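## Task

Coil the pink wire around the reel as one strand turning in one sense, until the total unwound length is short; wire only counts as wound if it sits between the flanges, not over their rims or in the middle hole. At the end the reel must lie flat, wholly within the painted ring, and neither reel nor wire may touch anything fixed to the table, an arm base included. The result must hold without the robot supporting it; release everything, move the grippers away, and then declare yourself finished, since any other ending counts as a failure.

## Robot and tools

Robot and frame. Two arms, left_arm and right_arm; the names are labels, not sides of any picture. All poses share one scene frame: origin on the table surface midway between the arms, +x reaching out over the table, +z upward, left_arm mounted toward +y. Each gripper's fingers extend along its own +z axis and spread apart along its own y axis. The reported end_effector_position is the spot between the finger pads, roughly 1 cm short of the tips. Reported hand positions get less accurate far from the base, and arms tend to stop a centimetre or more off target, usually too low.

One row (used by both motion tools) is 16 plain numbers covering both arms even if only one moves: left_arm x, y, z, qw, qx, qy, qz, opening, then right_arm in that same order. x, y, z is an absolute target for the gripper point, in metres, scene frame; qw, qx, qy, qz is an absolute orientation quaternion, w first, scene frame. Opening runs from -1 (closed) to +1 (fully open, 0.094 m). To hold an orientation, repeat your own commanded quaternion rather than the drifting reported one. For an arm meant to stay still, resend the whole pose it reported just before it stopped, plus the opening it should keep.

execute_actions takes "actions", a list holding zero or one item, and optional "pictures" (boolean). Empty list: just returns the current state. An action item has "rows" (1 to 15 rows) and "steps" (1 to 15, default 15); each step lasts 1/30 s and consumes one row, the final row repeating if rows run out. A wait item has only "steps" (up to 300), counted from the previous result, so time spent replying is included. A call is rejected outright, sending nothing, if any target lies more than 0.6 m from that arm's last reported position along any of that gripper's axes. Every step, the command is clipped to within 70 mm and 16 degrees of the measured pose, and damped inverse kinematics then favours position over orientation. After an action's final step an arm only continues to its last clipped pose, so long moves need several calls; check the result and send the remainder.

move takes "target" (one 16-number row, absolute poses as above) and optional "speed" in m/s, 0.002 to 0.5, default 0.25; turning is capped at twice that value in rad/s. Each gripper follows a straight line, paths finish together and last 0.5 to 10 s (cut short at 10 s). Rotation takes the shorter way. Nothing in the path is avoided, including the other arm. Openings are applied when the move starts. Its result adds a move: line with the ending (done, off_target, moving, held, fault; an ending naming one arm means the other is done) and any limits (paced: the pose was clipped; held: a check blocked some steps, after which the arm may surge past the speed), plus each gripper's remaining distance.

wait takes "seconds" (0 to 10); nothing new is commanded meanwhile. zoom_image takes "camera" (cam_high, cam_low, cam_left_wrist or cam_right_wrist) and "region" [x0, y0, x1, y1] in pixels of that 504x504 image, origin top left, at most 504 by 504. finished_scene takes "scene", the number of the scene being closed; it is final and reports whether the goal was met, then gives the next task. Ending a reply with no tool call ends everything, so always close a scene with finished_scene.

Reading results. The state line shows left_arm | right_arm poses. grip_measured is the measured finger gap on the command scale (the last Joint positions entry gives it in metres; each gripper may read up to about 1 mm off). Pose unreachable means the clearance check altered or blocked that arm's command; HELD flags steps where this happened. Hand target shows where each gripper is currently being driven. Joint torques are raw drive outputs with offsets and noise, nonzero even in free air. MOTOR HOT appears from 85 °C; at 100 °C an OVER-TEMPERATURE FAULT drops that arm. FAULT lines mark stops. Joint limits in rad, base to wrist: waist -2.880 to 2.880, shoulder 0 to 3.142, elbow 0 to 3.019, wrist pitch -1.693 to 1.571, wrist yaw -1.571 to 1.571, wrist roll -2.094 to 2.094.

Gripping. To hold something, command an opening about 0.03 below grip_measured for a firm grip, less for a gentle one. Pad force tops out near 50 to 62 N and is weaker on parts under about 2 mm thick; first contact can spike higher.

Cameras: cam_high, cam_low, and one on each wrist, all 504x504, delivered in that order with execute_actions results unless pictures is false. Calibration is supplied in OpenCV form (K, distortion D, T_world_to_cam) and may be slightly off.



Cautions: move gently, since faster contact and targets set deeper past the contact push harder. Never let the arms collide or press on each other. Do not drop, fling or knock anything off the table. Loose objects may occasionally be nudged by outside disturbances. Keep holding loads short to limit motor heat. Finish with the reel resting flat in the ring clear of the arm bases, both grippers open and withdrawn, then call finished_scene.

Each tool is called in YAML: its name, and indented under it one key for each argument.

## Session

execute_actions:
  actions: []

Scene clock: 0.00 s of 8300.00 s.
left_arm: end_effector_position=(+0.5577, +0.1829, +0.2230) grip_measured=+1.000 end_effector_quat_wxyz=(+0.673, +0.705, +0.143, +0.170) | right_arm: end_effector_position=(+0.8887, -0.4939, +0.1567) grip_measured=+1.000 end_effector_quat_wxyz=(+0.696, +0.275, +0.604, +0.275)
Joint positions: left_arm=[0.157 1.646 0.867 0.702 1.083 1.685 0.094] | right_arm=[-0.31   2.276  1.571  0.825 -0.124  0.818  0.094]
Joint velocities: left_arm=[ 0.005 -0.005 -0.017 -0.002  0.007  0.066  0.   ] | right_arm=[-0.005 -0.024 -0.002 -0.012 -0.037  0.007  0.   ]
Joint torques (N m, as the arm reports them, + toward a larger angle): no reading
Motor temperatures (°C, as the motors report them): left_arm=[19 21 25 20 22 19] | right_arm=[19 21 25 20 21 22]
Hand target (left_arm): +0.563, +0.183, +0.230; +0.675, +0.703, +0.137, +0.176
Hand target (right_arm): +0.893, -0.495, +0.168; +0.703, +0.270, +0.596, +0.277
camera_calibration (this result's frames):
cam_left_wrist: T_world_to_cam=[[0.0240383, 0.050664, -0.998426, 0.198805], [0.481082, 0.874887, 0.0559778, -0.433754], [0.876346, -0.481671, -0.00334274, -0.276162], [0, 0, 0, 1]] pos_world=[0.445906, 0.236394, 0.221849]
cam_right_wrist: T_world_to_cam=[[0.038988, -0.700307, -0.712777, -0.270889], [-0.483411, 0.611071, -0.626822, 0.831625], [0.874525, 0.369003, -0.314712, -0.419717], [0, 0, 0, 1]] pos_world=[0.779631, -0.54301, 0.196108]

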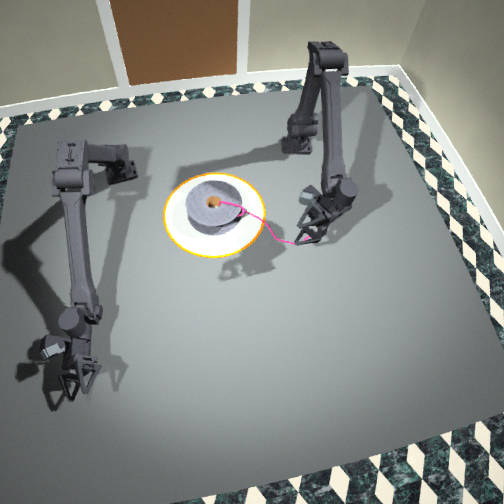

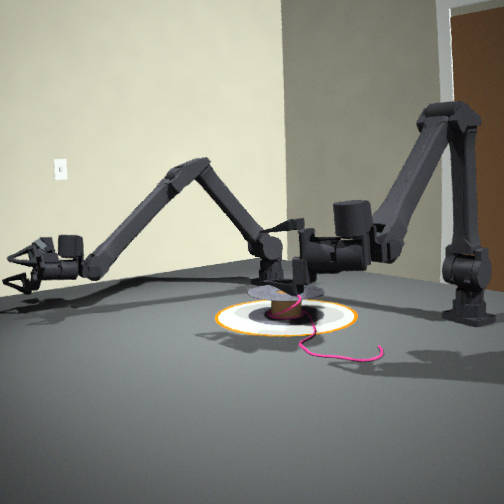

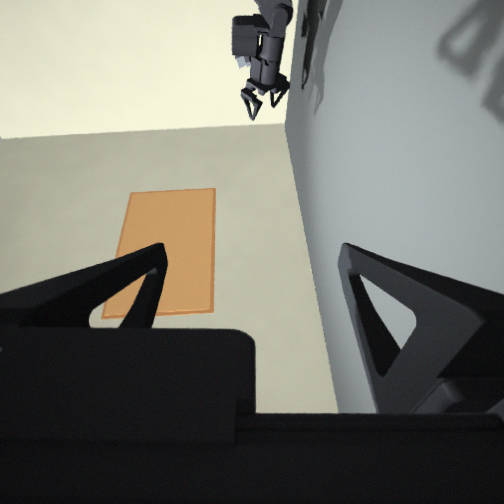

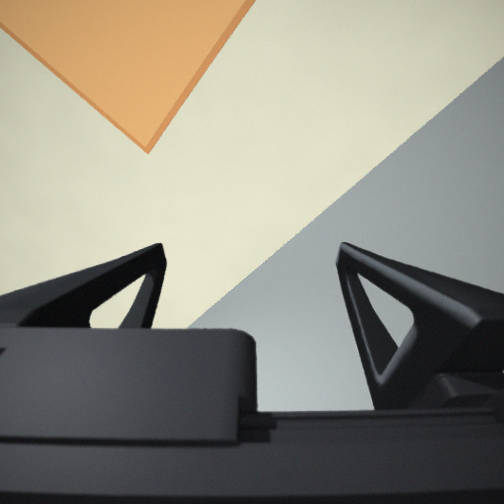

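Move arms out of view and look.

move:
  target: [0.30,0.12,0.25,0,-0.454,0.891,0,1, 0.40,-0.25,0.25,0,0,1,0,-1]
  speed: 0.4

zoom_image:
  camera: "cam_low"
  region: [200, 260, 400, 380]

zoom_image:
  camera: "cam_high"
  region: [150, 150, 350, 290]

Scene clock: 6.13 s of 8300.00 s.
left_arm: end_effector_position=(+0.5117, +0.1695, +0.2134) grip_measured=+1.000 end_effector_quat_wxyz=(+0.673, +0.728, +0.003, +0.130) | right_arm: end_effector_position=(+0.3887, -0.2516, +0.2230) grip_measured=-0.996 end_effector_quat_wxyz=(-0.028, -0.002, +1.000, +0.003)
Joint positions: left_arm=[0.157 1.623 0.867 0.496 1.331 2.011 0.094] | right_arm=[ 0.176  1.325  1.205 -1.503 -0.023  0.305  0.   ]
Joint velocities: left_arm=[-0.005 -0.005 -0.007  0.012 -0.051  0.037  0.   ] | right_arm=[ 0.005  0.005 -0.007  0.007 -0.022 -0.051 -0.003]
Joint torques (N m, as the arm reports them, + toward a larger angle): left_arm=[  1.47 -14.85   7.35   1.27   0.06  -0.23] | right_arm=[  0.81 -12.65  14.46  -0.43   0.16   0.17]
Motor temperatures (°C, as the motors report them): left_arm=[19 22 26 20 22 20] | right_arm=[19 22 27 20 21 22]
Hand target (left_arm): +0.512, +0.170, +0.213; +0.673, +0.729, +0.004, +0.130
Hand target (right_arm): +0.399, -0.245, +0.249; -0.001, -0.001, +1.000, +0.010
Off the commanded pose (left_arm): 0.220 m, 142 deg; position and orientation clipped at the last step of the last action.
Off the commanded pose (right_arm): 0.029 m, 3 deg.
move: held (left_arm), off_target (right_arm); limits=paced,held; held on 98 of 117 steps (left_arm), including the last (left_arm)
pose unreachable (left arm): on one or more control steps of this call this arm could not follow its commanded pose, so it was not sent that pose on those steps. On the call's last step it was still not sent that pose. It may still have moved: this result reports where it is.
cause: the commanded pose would bring two parts of the arm too close to each other (its wrist (the part past joint 4) and its wrist camera, with joints 5 (wrist yaw) and 6 (wrist roll) between them).
camera_calibration (this result's frames):
cam_left_wrist: T_world_to_cam=[[0.168195, 0.0938706, -0.981274, 0.106246], [0.674262, 0.715206, 0.18399, -0.498514], [0.719084, -0.692582, 0.0570009, -0.13896], [0, 0, 0, 1]] pos_world=[0.418183, 0.250325, 0.203899]
cam_right_wrist: T_world_to_cam=[[0.00951953, -0.999943, 0.0048606, -0.258418], [-0.77693, -0.00433617, 0.629571, 0.162538], [-0.629514, -0.00976957, -0.776927, 0.541397], [0, 0, 0, 1]] pos_world=[0.469558, -0.252409, 0.319553]

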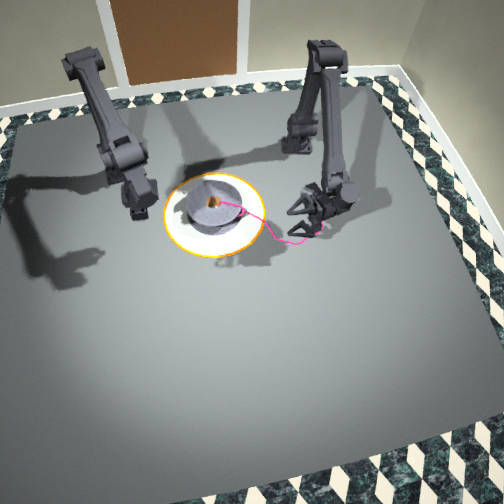

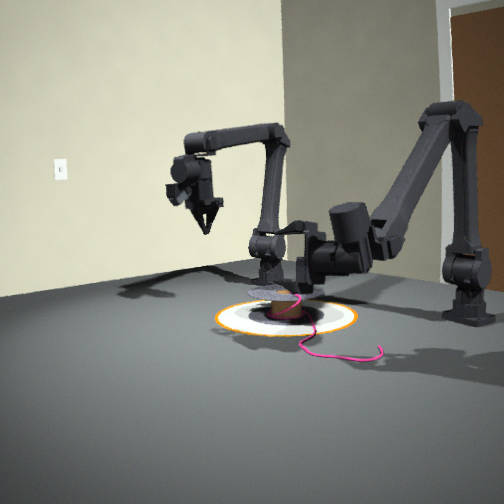

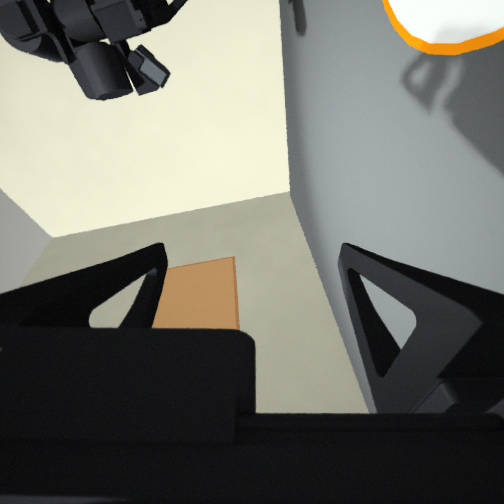

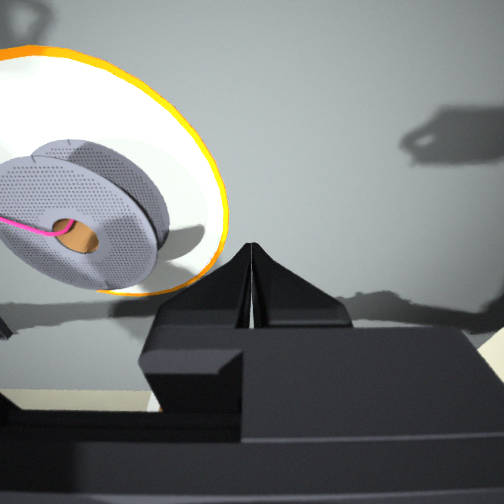

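Region (200, 260, 400, 380) of cam_low's 504x504 image, scaled by 2.520, with more detail than that image has; it fills the top 302 rows of this view, and the rest is white.

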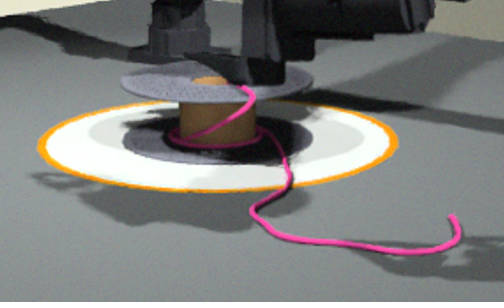

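Region (150, 150, 350, 290) of cam_high's 504x504 image, scaled by 2.520, with more detail than that image has; it fills the top 353 rows of this view, and the rest is white.

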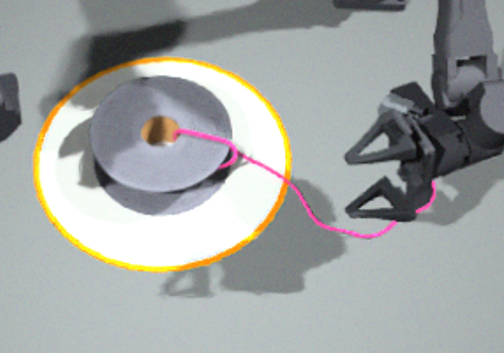

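move:
  target: [0.60,0.30,0.22,0.5,0.5,0.5,0.5,1, 0.30,-0.046,0.15,0,0.5,0.866,0,-1]
  speed: 0.4

move:
  target: [0.48,0.30,0.2,0,0.5,0.866,0,1, 0.30,-0.046,0.15,0,0.5,0.866,0,-1]
  speed: 0.4

Scene clock: 15.70 s of 8300.00 s.
left_arm: end_effector_position=(+0.5914, +0.3049, +0.2115) grip_measured=+1.000 end_effector_quat_wxyz=(+0.497, +0.500, +0.501, +0.502) | right_arm: end_effector_position=(+0.2991, -0.0554, +0.1499) grip_measured=-0.996 end_effector_quat_wxyz=(-0.003, +0.498, +0.867, -0.009)
Joint positions: left_arm=[ 0.067  1.569  0.677  0.889 -0.132  1.575  0.094] | right_arm=[ 0.75   1.448  1.131 -1.273 -0.004  1.927  0.   ]
Joint velocities: left_arm=[-0.005 -0.005  0.007 -0.012  0.007 -0.022  0.   ] | right_arm=[ 0.015 -0.015  0.002 -0.002  0.051  0.066 -0.001]
Joint torques (N m, as the arm reports them, + toward a larger angle): left_arm=[  0.51 -12.45   9.77   1.73  -0.2   -0.36] | right_arm=[  0.91 -11.94  10.21   0.38   0.22   0.15]
Motor temperatures (°C, as the motors report them): left_arm=[19 22 27 20 22 20] | right_arm=[19 22 30 20 21 22]
Hand target (left_arm): +0.601, +0.298, +0.221; +0.508, +0.493, +0.499, +0.500
Hand target (right_arm): +0.302, -0.046, +0.150; -0.001, +0.500, +0.866, -0.003
Off the commanded pose (left_arm): 0.013 m, 0 deg.
Off the commanded pose (right_arm): 0.009 m, 1 deg.
After step 90, 4.10 s passed at rest.
move: off_target (left_arm)
camera_calibration (this result's frames):
cam_left_wrist: T_world_to_cam=[[-0.00154317, 0.000799307, -0.999998, 0.21105], [-0.585466, 0.810695, 0.00155147, 0.105698], [0.810695, 0.585468, -0.000783072, -0.534075], [0, 0, 0, 1]] pos_world=[0.495181, 0.226826, 0.210467]
cam_right_wrist: T_world_to_cam=[[-0.861547, -0.50674, 0.0308479, 0.222954], [-0.396813, 0.710061, 0.581681, 0.0728559], [-0.316665, 0.488905, -0.812832, 0.369478], [0, 0, 0, 1]] pos_world=[0.337996, -0.119392, 0.251066]

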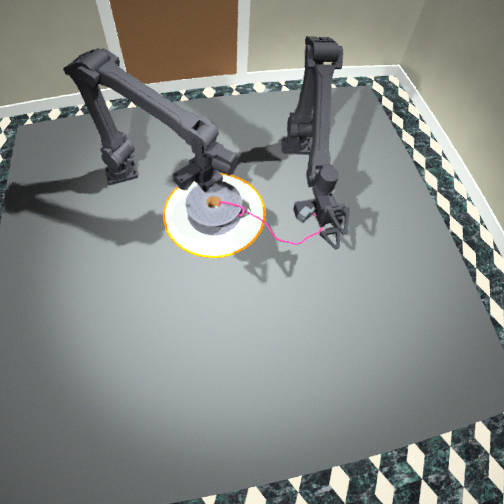

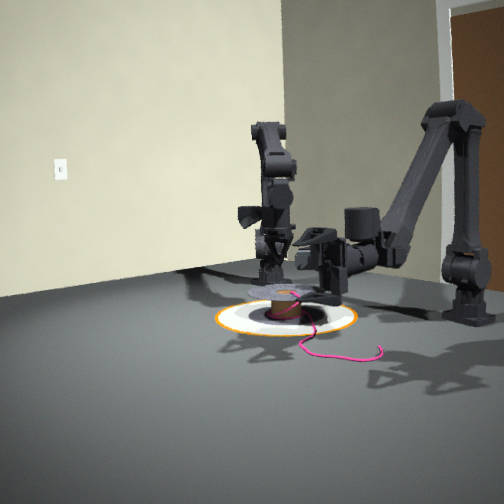

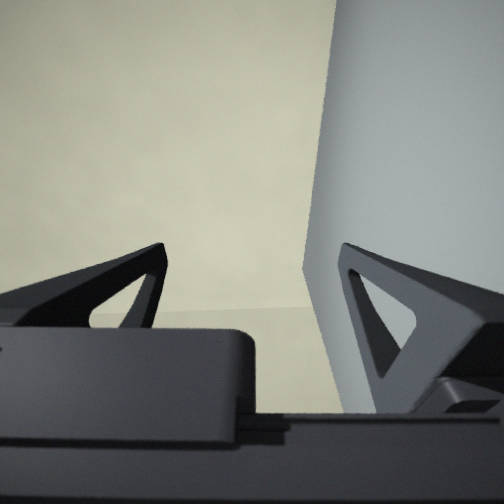

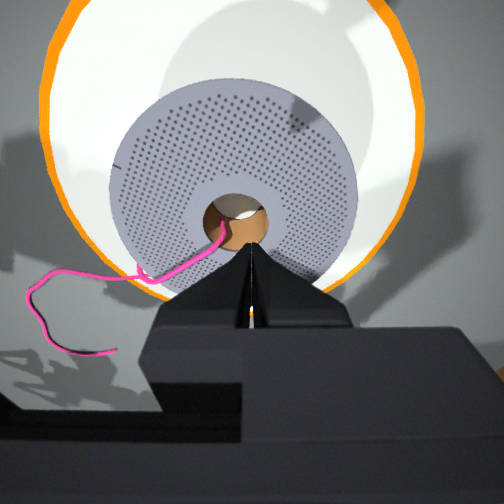

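Scene clock: 18.27 s of 8300.00 s.
left_arm: end_effector_position=(+0.4632, +0.2988, +0.1836) grip_measured=+1.000 end_effector_quat_wxyz=(-0.015, +0.501, +0.865, +0.001) | right_arm: end_effector_position=(+0.3001, -0.0545, +0.1498) grip_measured=-0.996 end_effector_quat_wxyz=(-0.002, +0.502, +0.865, -0.007)
Joint positions: left_arm=[ 0.062  1.547  1.332 -1.384 -0.014  0.917  0.094] | right_arm=[ 0.75   1.448  1.131 -1.268 -0.003  1.935  0.   ]
Joint velocities: left_arm=[-0.024 -0.005  0.012 -0.012  0.11   0.007  0.   ] | right_arm=[ 0.005 -0.015  0.017  0.007 -0.081  0.007  0.   ]
Joint torques (N m, as the arm reports them, + toward a larger angle): left_arm=[  2.08 -14.09  13.52  -0.87   0.15  -0.29] | right_arm=[  1.24 -12.5    9.64   0.41   0.22   0.16]
Motor temperatures (°C, as the motors report them): left_arm=[19 22 28 20 22 20] | right_arm=[19 22 30 20 21 22]
Hand target (left_arm): +0.478, +0.301, +0.199; -0.002, +0.489, +0.872, +0.004
Hand target (right_arm): +0.300, -0.046, +0.150; -0.000, +0.500, +0.866, -0.000
Off the commanded pose (left_arm): 0.024 m, 2 deg.
Off the commanded pose (right_arm): 0.008 m, 1 deg.
move: off_target (left_arm)
camera_calibration (this result's frames):
cam_left_wrist: T_world_to_cam=[[-0.865601, -0.50057, 0.0128558, 0.546968], [-0.392101, 0.693553, 0.604352, -0.129578], [-0.311436, 0.518086, -0.796614, 0.259443], [0, 0, 0, 1]] pos_world=[0.503448, 0.229251, 0.277954]
cam_right_wrist: T_world_to_cam=[[-0.865691, -0.499932, 0.0254233, 0.226682], [-0.39367, 0.711299, 0.582304, 0.0716592], [-0.309196, 0.494087, -0.812574, 0.367337], [0, 0, 0, 1]] pos_world=[0.338026, -0.119142, 0.250998]

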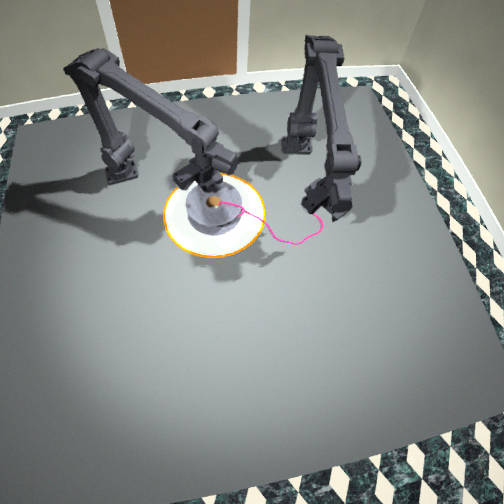

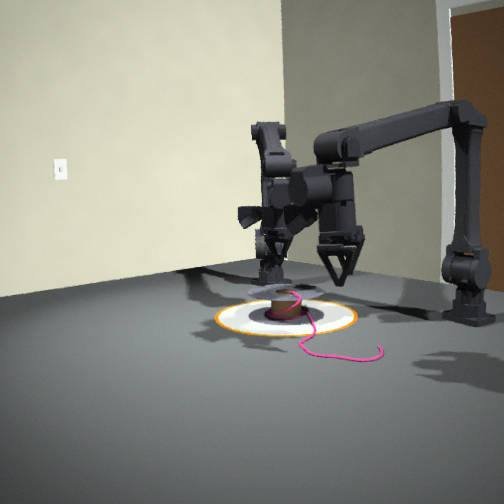

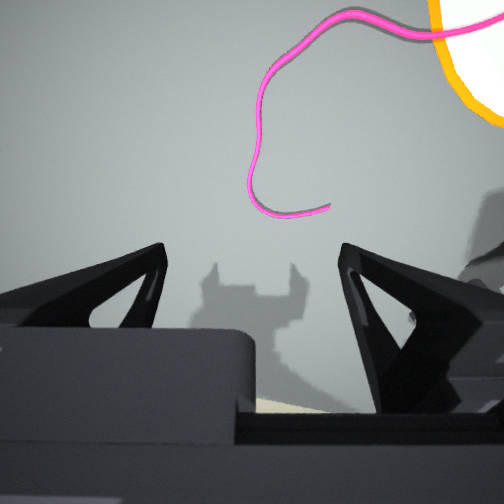

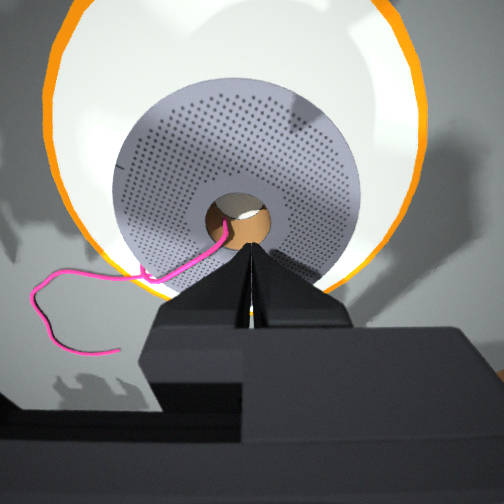

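execute_actions:
  actions: []

Scene clock: 30.23 s of 8300.00 s.
left_arm: end_effector_position=(+0.4631, +0.2988, +0.1836) grip_measured=+1.000 end_effector_quat_wxyz=(-0.016, +0.500, +0.866, +0.001) | right_arm: end_effector_position=(+0.3001, -0.0545, +0.1498) grip_measured=-0.996 end_effector_quat_wxyz=(-0.002, +0.502, +0.865, -0.007)
Joint positions: left_arm=[ 0.062  1.547  1.332 -1.384 -0.014  0.916  0.094] | right_arm=[ 0.75   1.448  1.131 -1.268 -0.003  1.935  0.   ]
Joint velocities: left_arm=[-0.005 -0.005 -0.002  0.012  0.022  0.066  0.   ] | right_arm=[-0.015  0.005 -0.002  0.002 -0.095  0.007 -0.001]
Joint torques (N m, as the arm reports them, + toward a larger angle): left_arm=[  2.22 -14.02  13.49  -0.86   0.15  -0.27] | right_arm=[  1.27 -12.49   9.65   0.42   0.22   0.16]
Motor temperatures (°C, as the motors report them): left_arm=[19 22 31 20 22 20] | right_arm=[19 22 30 20 21 22]
Hand target (left_arm): +0.478, +0.301, +0.199; -0.003, +0.489, +0.872, +0.004
Hand target (right_arm): +0.300, -0.046, +0.150; -0.000, +0.500, +0.866, -0.000
Off the commanded pose (left_arm): 0.024 m, 2 deg.
Off the commanded pose (right_arm): 0.008 m, 1 deg.
Steps of this call (steps 1 to 90: nothing new was sent; then 8.97 s passed at rest). Readings (end_effector_position):
1: left_arm (+0.4631, +0.2988, +0.1836) | right_arm (+0.3001, -0.0545, +0.1498)
2: left_arm (+0.4631, +0.2988, +0.1836) | right_arm (+0.3001, -0.0545, +0.1498)
4: left_arm (+0.4631, +0.2988, +0.1836) | right_arm (+0.3001, -0.0545, +0.1498)
8: left_arm (+0.4631, +0.2988, +0.1836) | right_arm (+0.3001, -0.0545, +0.1498)
90: the state above
camera_calibration (this result's frames):
cam_left_wrist: T_world_to_cam=[[-0.864832, -0.501891, 0.0131146, 0.546885], [-0.392946, 0.6929, 0.604552, -0.129075], [-0.312506, 0.517682, -0.796458, 0.259997], [0, 0, 0, 1]] pos_world=[0.503495, 0.229317, 0.277937]
cam_right_wrist: T_world_to_cam=[[-0.865691, -0.499932, 0.0254233, 0.226682], [-0.39367, 0.711299, 0.582304, 0.0716592], [-0.309196, 0.494087, -0.812574, 0.367337], [0, 0, 0, 1]] pos_world=[0.338026, -0.119142, 0.250998]

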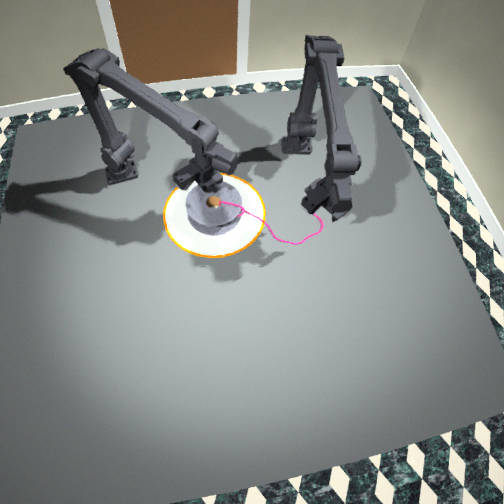

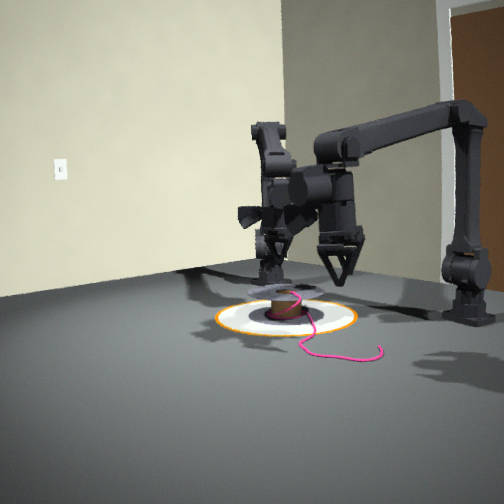

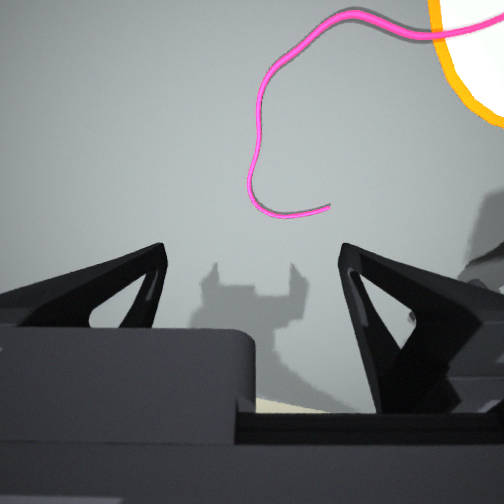

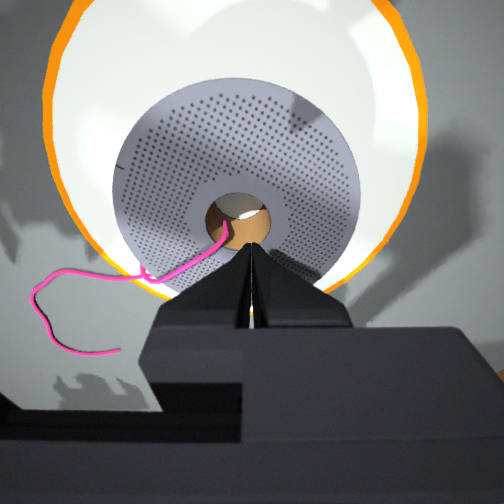

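move:
  target: [0.463,0.299,0.184,0,0.5,0.866,0,1, 0.298,-0.027,0.105,0,0.5,0.866,0,-1]
  speed: 0.1

Scene clock: 35.60 s of 8300.00 s.
left_arm: end_effector_position=(+0.4635, +0.2970, +0.1834) grip_measured=+1.000 end_effector_quat_wxyz=(-0.009, +0.500, +0.866, -0.001) | right_arm: end_effector_position=(+0.3026, -0.0296, +0.1127) grip_measured=-0.996 end_effector_quat_wxyz=(-0.001, +0.501, +0.866, +0.003)
Joint positions: left_arm=[ 0.062  1.542  1.326 -1.372 -0.004  0.916  0.094] | right_arm=[ 0.783  1.524  1.11  -1.151 -0.002  1.966  0.   ]
Joint velocities: left_arm=[-0.005 -0.015 -0.012 -0.032  0.022 -0.022  0.   ] | right_arm=[-0.005 -0.005  0.002 -0.002  0.037 -0.095  0.001]
Joint torques (N m, as the arm reports them, + toward a larger angle): left_arm=[  1.92 -16.37   7.63   0.7    0.16  -0.05] | right_arm=[  0.93 -13.3    7.85   0.47   0.22   0.17]
Motor temperatures (°C, as the motors report them): left_arm=[19 22 32 20 22 20] | right_arm=[19 22 30 20 21 22]
Hand target (left_arm): +0.463, +0.299, +0.184; -0.000, +0.500, +0.866, -0.000
Hand target (right_arm): +0.299, -0.027, +0.105; +0.000, +0.500, +0.866, -0.000
Off the commanded pose (left_arm): 0.002 m, 1 deg.
Off the commanded pose (right_arm): 0.009 m, 0 deg.
After step 90, 1.47 s passed at rest.
move: done
camera_calibration (this result's frames):
cam_left_wrist: T_world_to_cam=[[-0.864829, -0.501952, 0.0107315, 0.54681], [-0.398659, 0.699541, 0.593054, -0.124767], [-0.305192, 0.508612, -0.805091, 0.26176], [0, 0, 0, 1]] pos_world=[0.503044, 0.228617, 0.278866]
cam_right_wrist: T_world_to_cam=[[-0.86456, -0.502491, 0.00615113, 0.244059], [-0.403245, 0.701003, 0.588208, 0.0785052], [-0.299881, 0.506061, -0.808686, 0.322719], [0, 0, 0, 1]] pos_world=[0.339438, -0.0957102, 0.2133]

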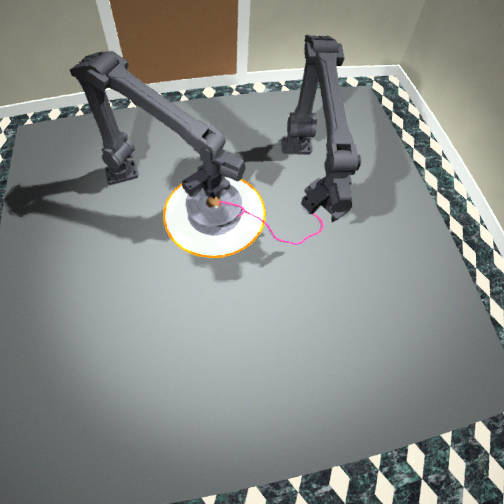

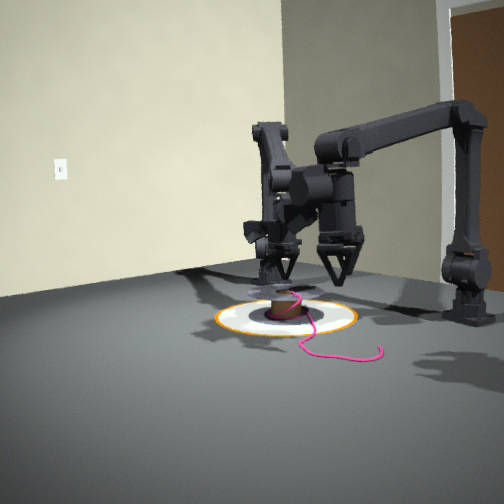

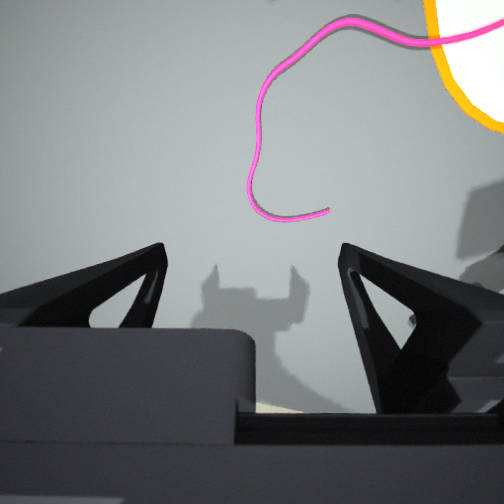

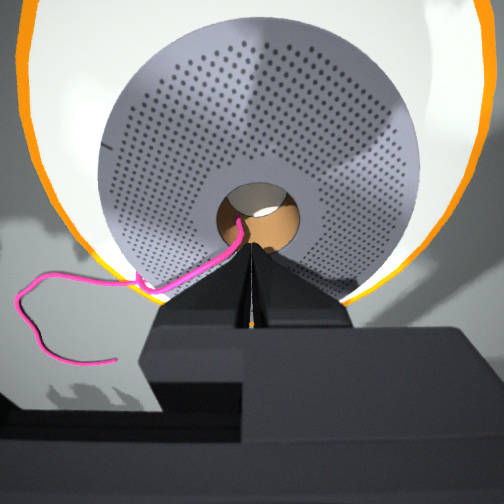

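move:
  target: [0.377,0.312,0.09,0,-0.342,0.94,0,0.2, 0.295,-0.032,0.05,0,0.5,0.866,0,-1]
  speed: 0.1

Scene clock: 54.83 s of 8300.00 s.
left_arm: end_effector_position=(+0.3789, +0.3079, +0.0885) grip_measured=+0.203 end_effector_quat_wxyz=(-0.008, -0.327, +0.945, +0.005) | right_arm: end_effector_position=(+0.3007, -0.0321, +0.0624) grip_measured=-0.996 end_effector_quat_wxyz=(+0.000, +0.501, +0.865, +0.010)
Joint positions: left_arm=[ 0.063  1.416  0.922 -1.096 -0.001 -0.799  0.057] | right_arm=[ 0.783  1.573  1.019 -0.998 -0.002  1.967  0.   ]
Joint velocities: left_arm=[ 0.005  0.005 -0.002 -0.022  0.007  0.007  0.   ] | right_arm=[ 0.005 -0.024  0.002  0.007  0.022  0.022 -0.   ]
Joint torques (N m, as the arm reports them, + toward a larger angle): left_arm=[  2.47 -12.6    6.74   0.73  -0.06  -0.28] | right_arm=[  1.08 -12.43   7.02   0.5    0.21   0.15]
Motor temperatures (°C, as the motors report them): left_arm=[19 23 29 20 22 20] | right_arm=[19 22 29 20 21 22]
Hand target (left_arm): +0.379, +0.312, +0.089; -0.000, -0.342, +0.940, +0.000
Hand target (right_arm): +0.295, -0.032, +0.050; -0.000, +0.500, +0.866, -0.000
Off the commanded pose (left_arm): 0.005 m, 2 deg.
Off the commanded pose (right_arm): 0.014 m, 1 deg.
After step 90, 7.10 s passed at rest.
move: off_target (right_arm)
camera_calibration (this result's frames):
cam_left_wrist: T_world_to_cam=[[0.620979, -0.783696, -0.0143211, 0.00610343], [-0.626793, -0.507458, 0.591284, 0.348437], [-0.470655, -0.358199, -0.806336, 0.483749], [0, 0, 0, 1]] pos_world=[0.442286, 0.354878, 0.184126]
cam_right_wrist: T_world_to_cam=[[-0.865137, -0.501505, -0.00547905, 0.242285], [-0.406957, 0.695565, 0.592094, 0.109805], [-0.293127, 0.514473, -0.80585, 0.28082], [0, 0, 0, 1]] pos_world=[0.336612, -0.0993435, 0.162612]

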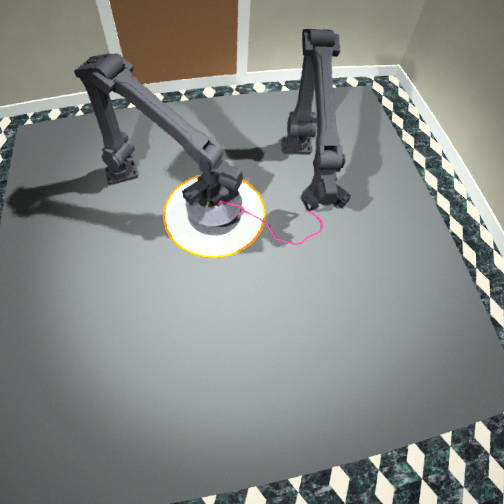

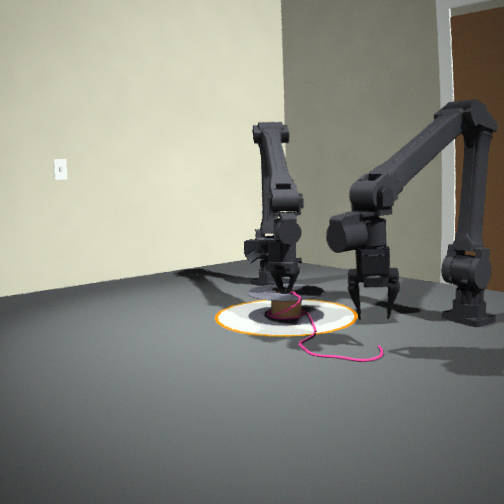

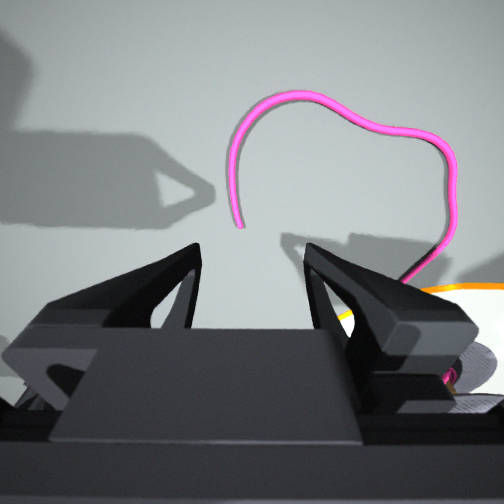

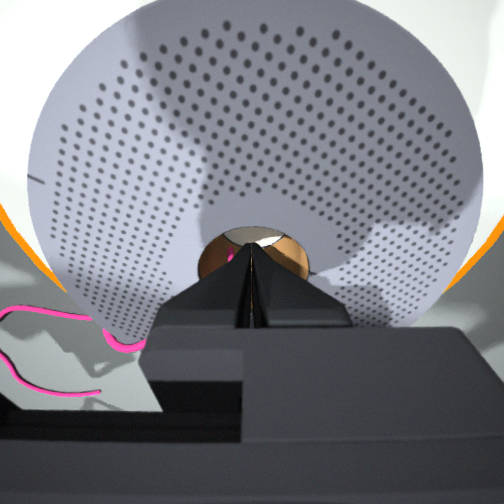

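move:
  target: [0.370,0.322,0.045,0,-0.342,0.94,0,0.2, 0.295,-0.032,0.046,0,0.5,0.866,0,-1]
  speed: 0.08

move:
  target: [0.370,0.322,0.010,0,-0.342,0.94,0,0.2, 0.295,-0.032,0.046,0,0.5,0.866,0,-0.28]
  speed: 0.04

Scene clock: 60.77 s of 8300.00 s.
left_arm: end_effector_position=(+0.3717, +0.3181, +0.0519) grip_measured=+0.203 end_effector_quat_wxyz=(+0.003, -0.341, +0.940, -0.001) | right_arm: end_effector_position=(+0.3004, -0.0325, +0.0577) grip_measured=-0.996 end_effector_quat_wxyz=(-0.000, +0.501, +0.865, +0.009)
Joint positions: left_arm=[ 0.089  1.437  0.832 -0.961 -0.001 -0.802  0.057] | right_arm=[ 0.783  1.579  1.013 -0.987 -0.002  1.967  0.   ]
Joint velocities: left_arm=[-0.005 -0.005  0.012  0.002 -0.066  0.051 -0.   ] | right_arm=[ 0.005  0.005  0.002 -0.007 -0.007 -0.022 -0.001]
Joint torques (N m, as the arm reports them, + toward a larger angle): left_arm=[  2.35 -10.08   6.42   0.8   -0.09  -0.01] | right_arm=[  0.99 -12.49   6.97   0.51   0.21   0.15]
Motor temperatures (°C, as the motors report them): left_arm=[19 23 29 20 22 20] | right_arm=[19 22 28 20 21 22]
Hand target (left_arm): +0.371, +0.322, +0.045; +0.000, -0.342, +0.940, +0.000
Hand target (right_arm): +0.295, -0.032, +0.046; -0.000, +0.500, +0.866, +0.000
Off the commanded pose (left_arm): 0.008 m, 0 deg.
Off the commanded pose (right_arm): 0.013 m, 1 deg.
After step 90, 1.97 s passed at rest.
move: off_target (right_arm)
camera_calibration (this result's frames):
cam_left_wrist: T_world_to_cam=[[0.643574, -0.76538, 0.00241988, 0.00298424], [-0.625356, -0.524005, 0.578229, 0.376133], [-0.441297, -0.373646, -0.815871, 0.449002], [0, 0, 0, 1]] pos_world=[0.431439, 0.367147, 0.14883]
cam_right_wrist: T_world_to_cam=[[-0.865143, -0.501512, -0.00371612, 0.241693], [-0.40627, 0.696461, 0.591512, 0.112589], [-0.294062, 0.513252, -0.806288, 0.277427], [0, 0, 0, 1]] pos_world=[0.336422, -0.0995918, 0.157986]

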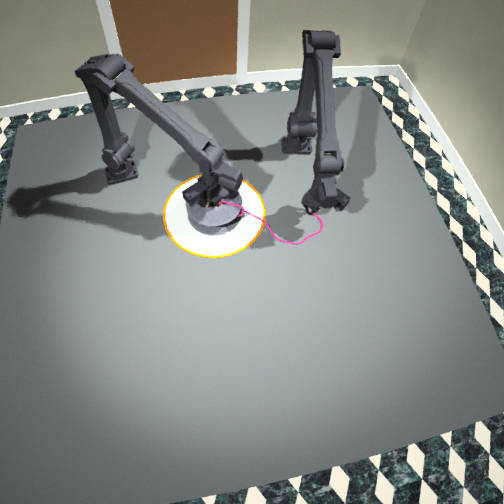

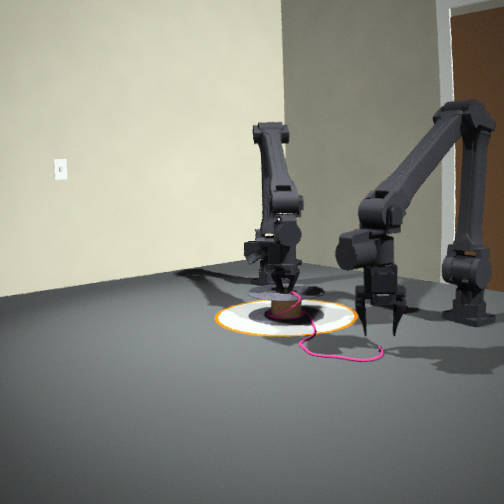

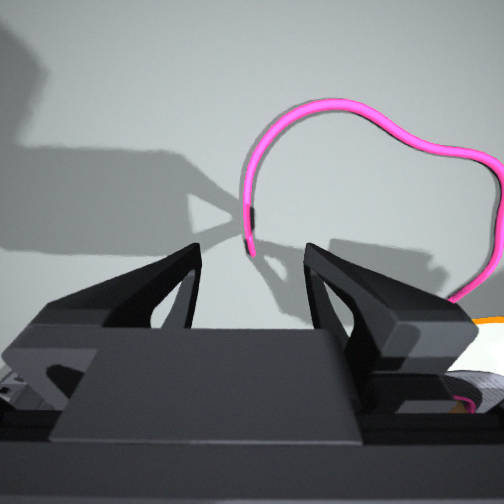

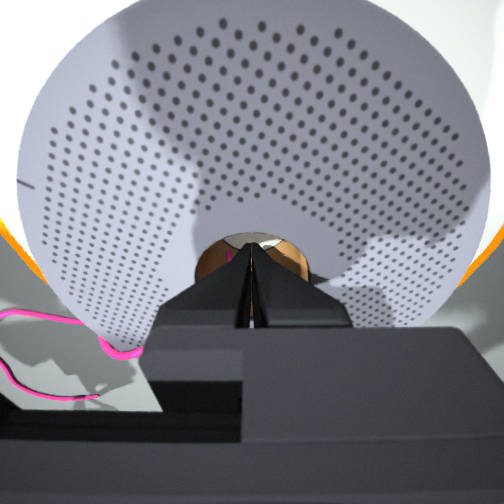

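Scene clock: 62.13 s of 8300.00 s.
left_arm: end_effector_position=(+0.3734, +0.3179, +0.0182) grip_measured=+0.203 end_effector_quat_wxyz=(+0.005, -0.341, +0.940, -0.002) | right_arm: end_effector_position=(+0.3003, -0.0324, +0.0581) grip_measured=-0.299 end_effector_quat_wxyz=(-0.000, +0.501, +0.865, +0.009)
Joint positions: left_arm=[ 0.089  1.502  0.792 -0.851 -0.001 -0.802  0.057] | right_arm=[ 0.783  1.578  1.013 -0.987 -0.003  1.967  0.033]
Joint velocities: left_arm=[ 0.024  0.005  0.012  0.002  0.007 -0.022 -0.001] | right_arm=[-0.015  0.005 -0.002  0.002  0.022  0.022 -0.   ]
Joint torques (N m, as the arm reports them, + toward a larger angle): left_arm=[  2.22 -10.09   5.8    0.75  -0.07  -0.01] | right_arm=[  1.04 -12.39   6.98   0.52   0.24   0.15]
Motor temperatures (°C, as the motors report them): left_arm=[19 22 29 20 22 20] | right_arm=[19 22 28 20 21 22]
Hand target (left_arm): +0.371, +0.322, +0.010; +0.000, -0.342, +0.940, +0.000
Hand target (right_arm): +0.295, -0.032, +0.046; -0.000, +0.500, +0.866, -0.000
Off the commanded pose (left_arm): 0.010 m, 1 deg.
Off the commanded pose (right_arm): 0.013 m, 1 deg.
move: off_target (right_arm)
camera_calibration (this result's frames):
cam_left_wrist: T_world_to_cam=[[0.643555, -0.765378, 0.00572039, 0.00176269], [-0.627982, -0.523726, 0.57563, 0.397562], [-0.437579, -0.374042, -0.81769, 0.420938], [0, 0, 0, 1]] pos_world=[0.432721, 0.367011, 0.115338]
cam_right_wrist: T_world_to_cam=[[-0.865136, -0.501518, -0.00448271, 0.241764], [-0.406333, 0.695643, 0.592431, 0.112136], [-0.293996, 0.514354, -0.805609, 0.27768], [0, 0, 0, 1]] pos_world=[0.33636, -0.0995832, 0.158353]

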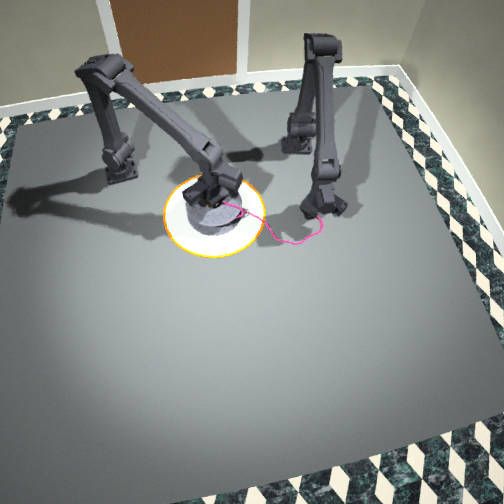

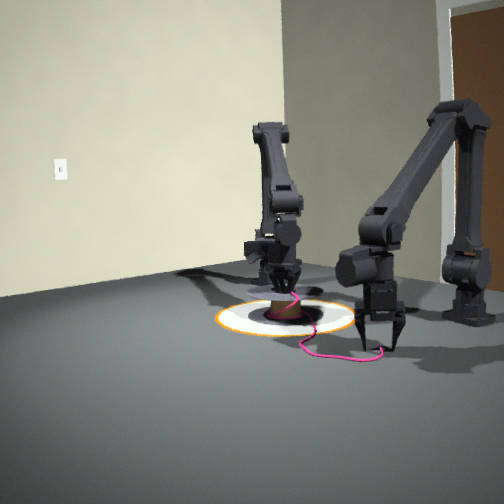

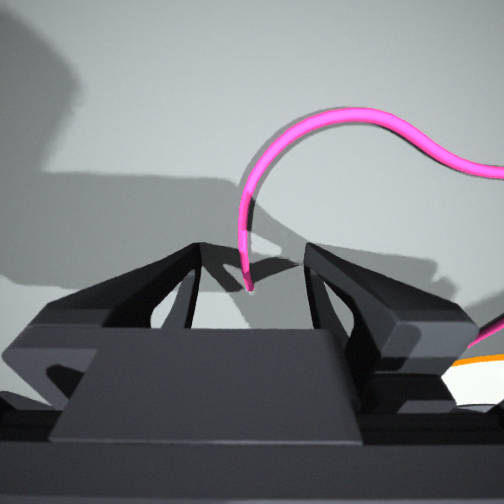

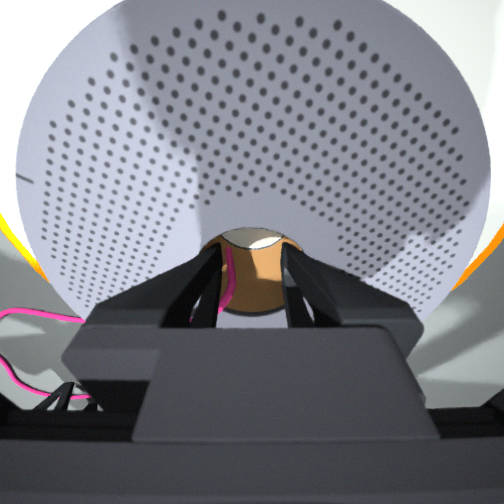

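move:
  target: [0.370,0.322,0.010,0,-0.342,0.94,0,-1, 0.295,-0.032,0.046,0,0.5,0.866,0,-0.25]
  speed: 0.04

move:
  target: [0.36,0.34,0.035,0,0.707,0.707,0,-1, 0.295,-0.032,0.046,0,-0.342,0.94,0,-0.25]
  speed: 0.15

Scene clock: 66.97 s of 8300.00 s.
left_arm: end_effector_position=(+0.3734, +0.3179, +0.0182) grip_measured=-0.958 end_effector_quat_wxyz=(+0.005, -0.341, +0.940, -0.002) | right_arm: end_effector_position=(+0.3003, -0.0324, +0.0581) grip_measured=-0.298 end_effector_quat_wxyz=(-0.000, +0.501, +0.865, +0.009)
Joint positions: left_arm=[ 0.089  1.502  0.792 -0.851 -0.001 -0.802  0.002] | right_arm=[ 0.783  1.578  1.013 -0.987 -0.003  1.967  0.033]
Joint velocities: left_arm=[ 0.005 -0.005  0.007 -0.007  0.007 -0.022 -0.001] | right_arm=[-0.005 -0.005 -0.012 -0.002 -0.051  0.022  0.   ]
Joint torques (N m, as the arm reports them, + toward a larger angle): left_arm=[  2.28 -10.37   5.57   0.78  -0.09  -0.02] | right_arm=[  1.01 -12.38   6.99   0.51   0.24   0.15]
Motor temperatures (°C, as the motors report them): left_arm=[19 22 28 20 22 20] | right_arm=[19 22 28 20 21 22]
Hand target (left_arm): +0.370, +0.322, +0.010; +0.000, -0.342, +0.940, +0.000
Hand target (right_arm): +0.295, -0.032, +0.046; -0.000, +0.500, +0.866, -0.000
Off the commanded pose (left_arm): 0.010 m, 1 deg.
Off the commanded pose (right_arm): 0.013 m, 1 deg.
After step 90, 1.13 s passed at rest.
move: off_target (right_arm)
camera_calibration (this result's frames):
cam_left_wrist: T_world_to_cam=[[0.643555, -0.765378, 0.00572039, 0.00176269], [-0.627982, -0.523726, 0.57563, 0.397562], [-0.437579, -0.374042, -0.81769, 0.420938], [0, 0, 0, 1]] pos_world=[0.432721, 0.367011, 0.115338]
cam_right_wrist: T_world_to_cam=[[-0.865136, -0.501518, -0.00448271, 0.241764], [-0.406333, 0.695643, 0.592431, 0.112136], [-0.293996, 0.514354, -0.805609, 0.27768], [0, 0, 0, 1]] pos_world=[0.33636, -0.0995832, 0.158353]

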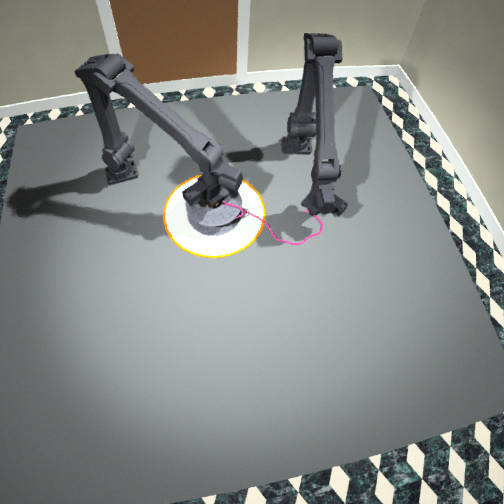

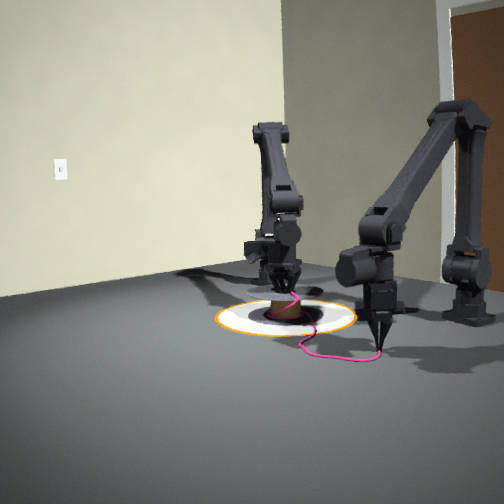

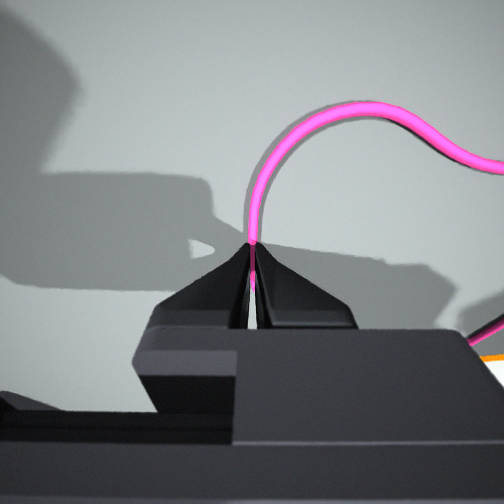

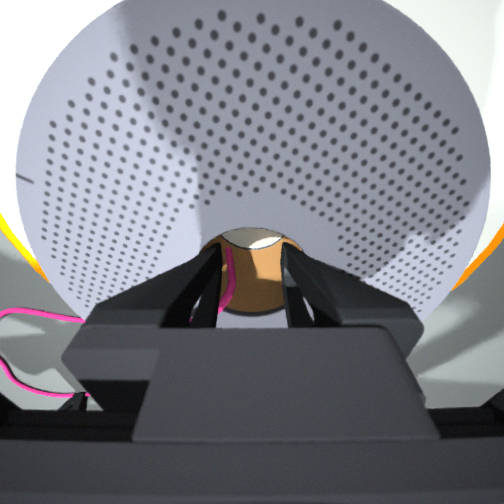

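Scene clock: 75.00 s of 8300.00 s.
left_arm: end_effector_position=(+0.3698, +0.3355, +0.0356) grip_measured=-0.958 end_effector_quat_wxyz=(+0.007, +0.705, +0.709, +0.007) | right_arm: end_effector_position=(+0.2999, -0.0321, +0.0581) grip_measured=-0.290 end_effector_quat_wxyz=(+0.006, -0.325, +0.946, +0.008)
Joint positions: left_arm=[ 0.137  1.449  0.792 -0.894 -0.001  1.507  0.002] | right_arm=[ 0.783  1.578  1.013 -0.987 -0.006  0.256  0.033]
Joint velocities: left_arm=[ 0.015 -0.005 -0.002 -0.007 -0.007 -0.007  0.   ] | right_arm=[-0.005 -0.015  0.002  0.007 -0.022 -0.007 -0.001]
Joint torques (N m, as the arm reports them, + toward a larger angle): left_arm=[  2.42 -12.02   5.66  -0.8    0.03   0.07] | right_arm=[  1.03 -12.52   7.11   0.63   0.29  -0.2 ]
Motor temperatures (°C, as the motors report them): left_arm=[19 22 28 20 22 20] | right_arm=[19 22 28 20 21 22]
Hand target (left_arm): +0.360, +0.340, +0.035; -0.000, +0.707, +0.707, +0.001
Hand target (right_arm): +0.295, -0.032, +0.046; -0.000, -0.342, +0.940, +0.000
Off the commanded pose (left_arm): 0.011 m, 1 deg.
Off the commanded pose (right_arm): 0.013 m, 2 deg.
move: off_target (left_arm, right_arm)
camera_calibration (this result's frames):
cam_left_wrist: T_world_to_cam=[[-0.999754, -0.00934527, -0.0200985, 0.372395], [-0.0192932, 0.813291, 0.581537, -0.279449], [0.0109113, 0.581782, -0.813272, -0.0465459], [0, 0, 0, 1]] pos_world=[0.36742, 0.257833, 0.13214]
cam_right_wrist: T_world_to_cam=[[0.617356, -0.786683, 0.000758851, -0.212464], [-0.645926, -0.506345, 0.571309, 0.146259], [-0.449055, -0.353191, -0.820734, 0.296942], [0, 0, 0, 1]] pos_world=[0.358982, 0.0117929, 0.160313]

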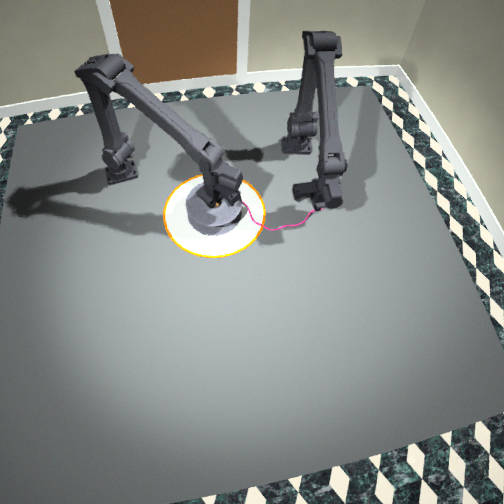

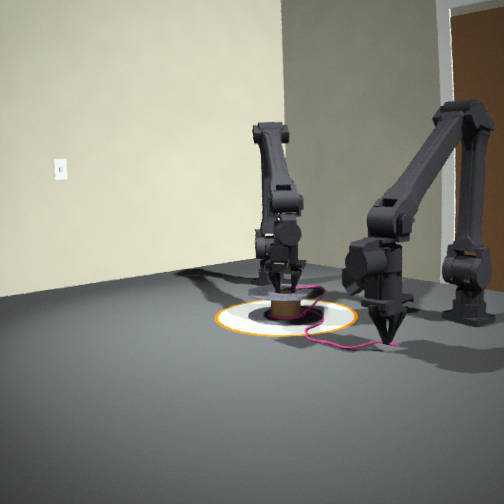

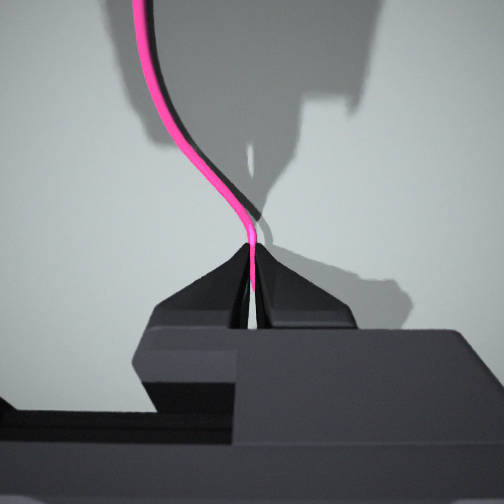

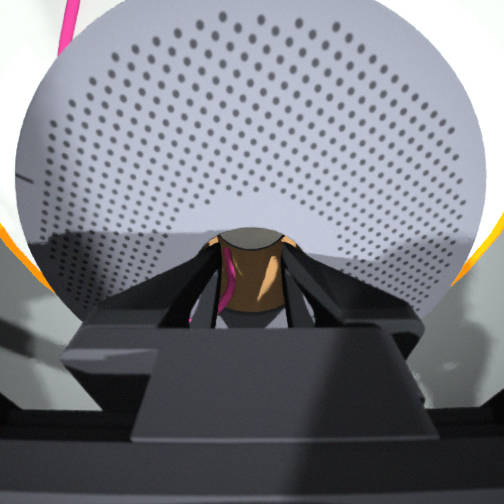

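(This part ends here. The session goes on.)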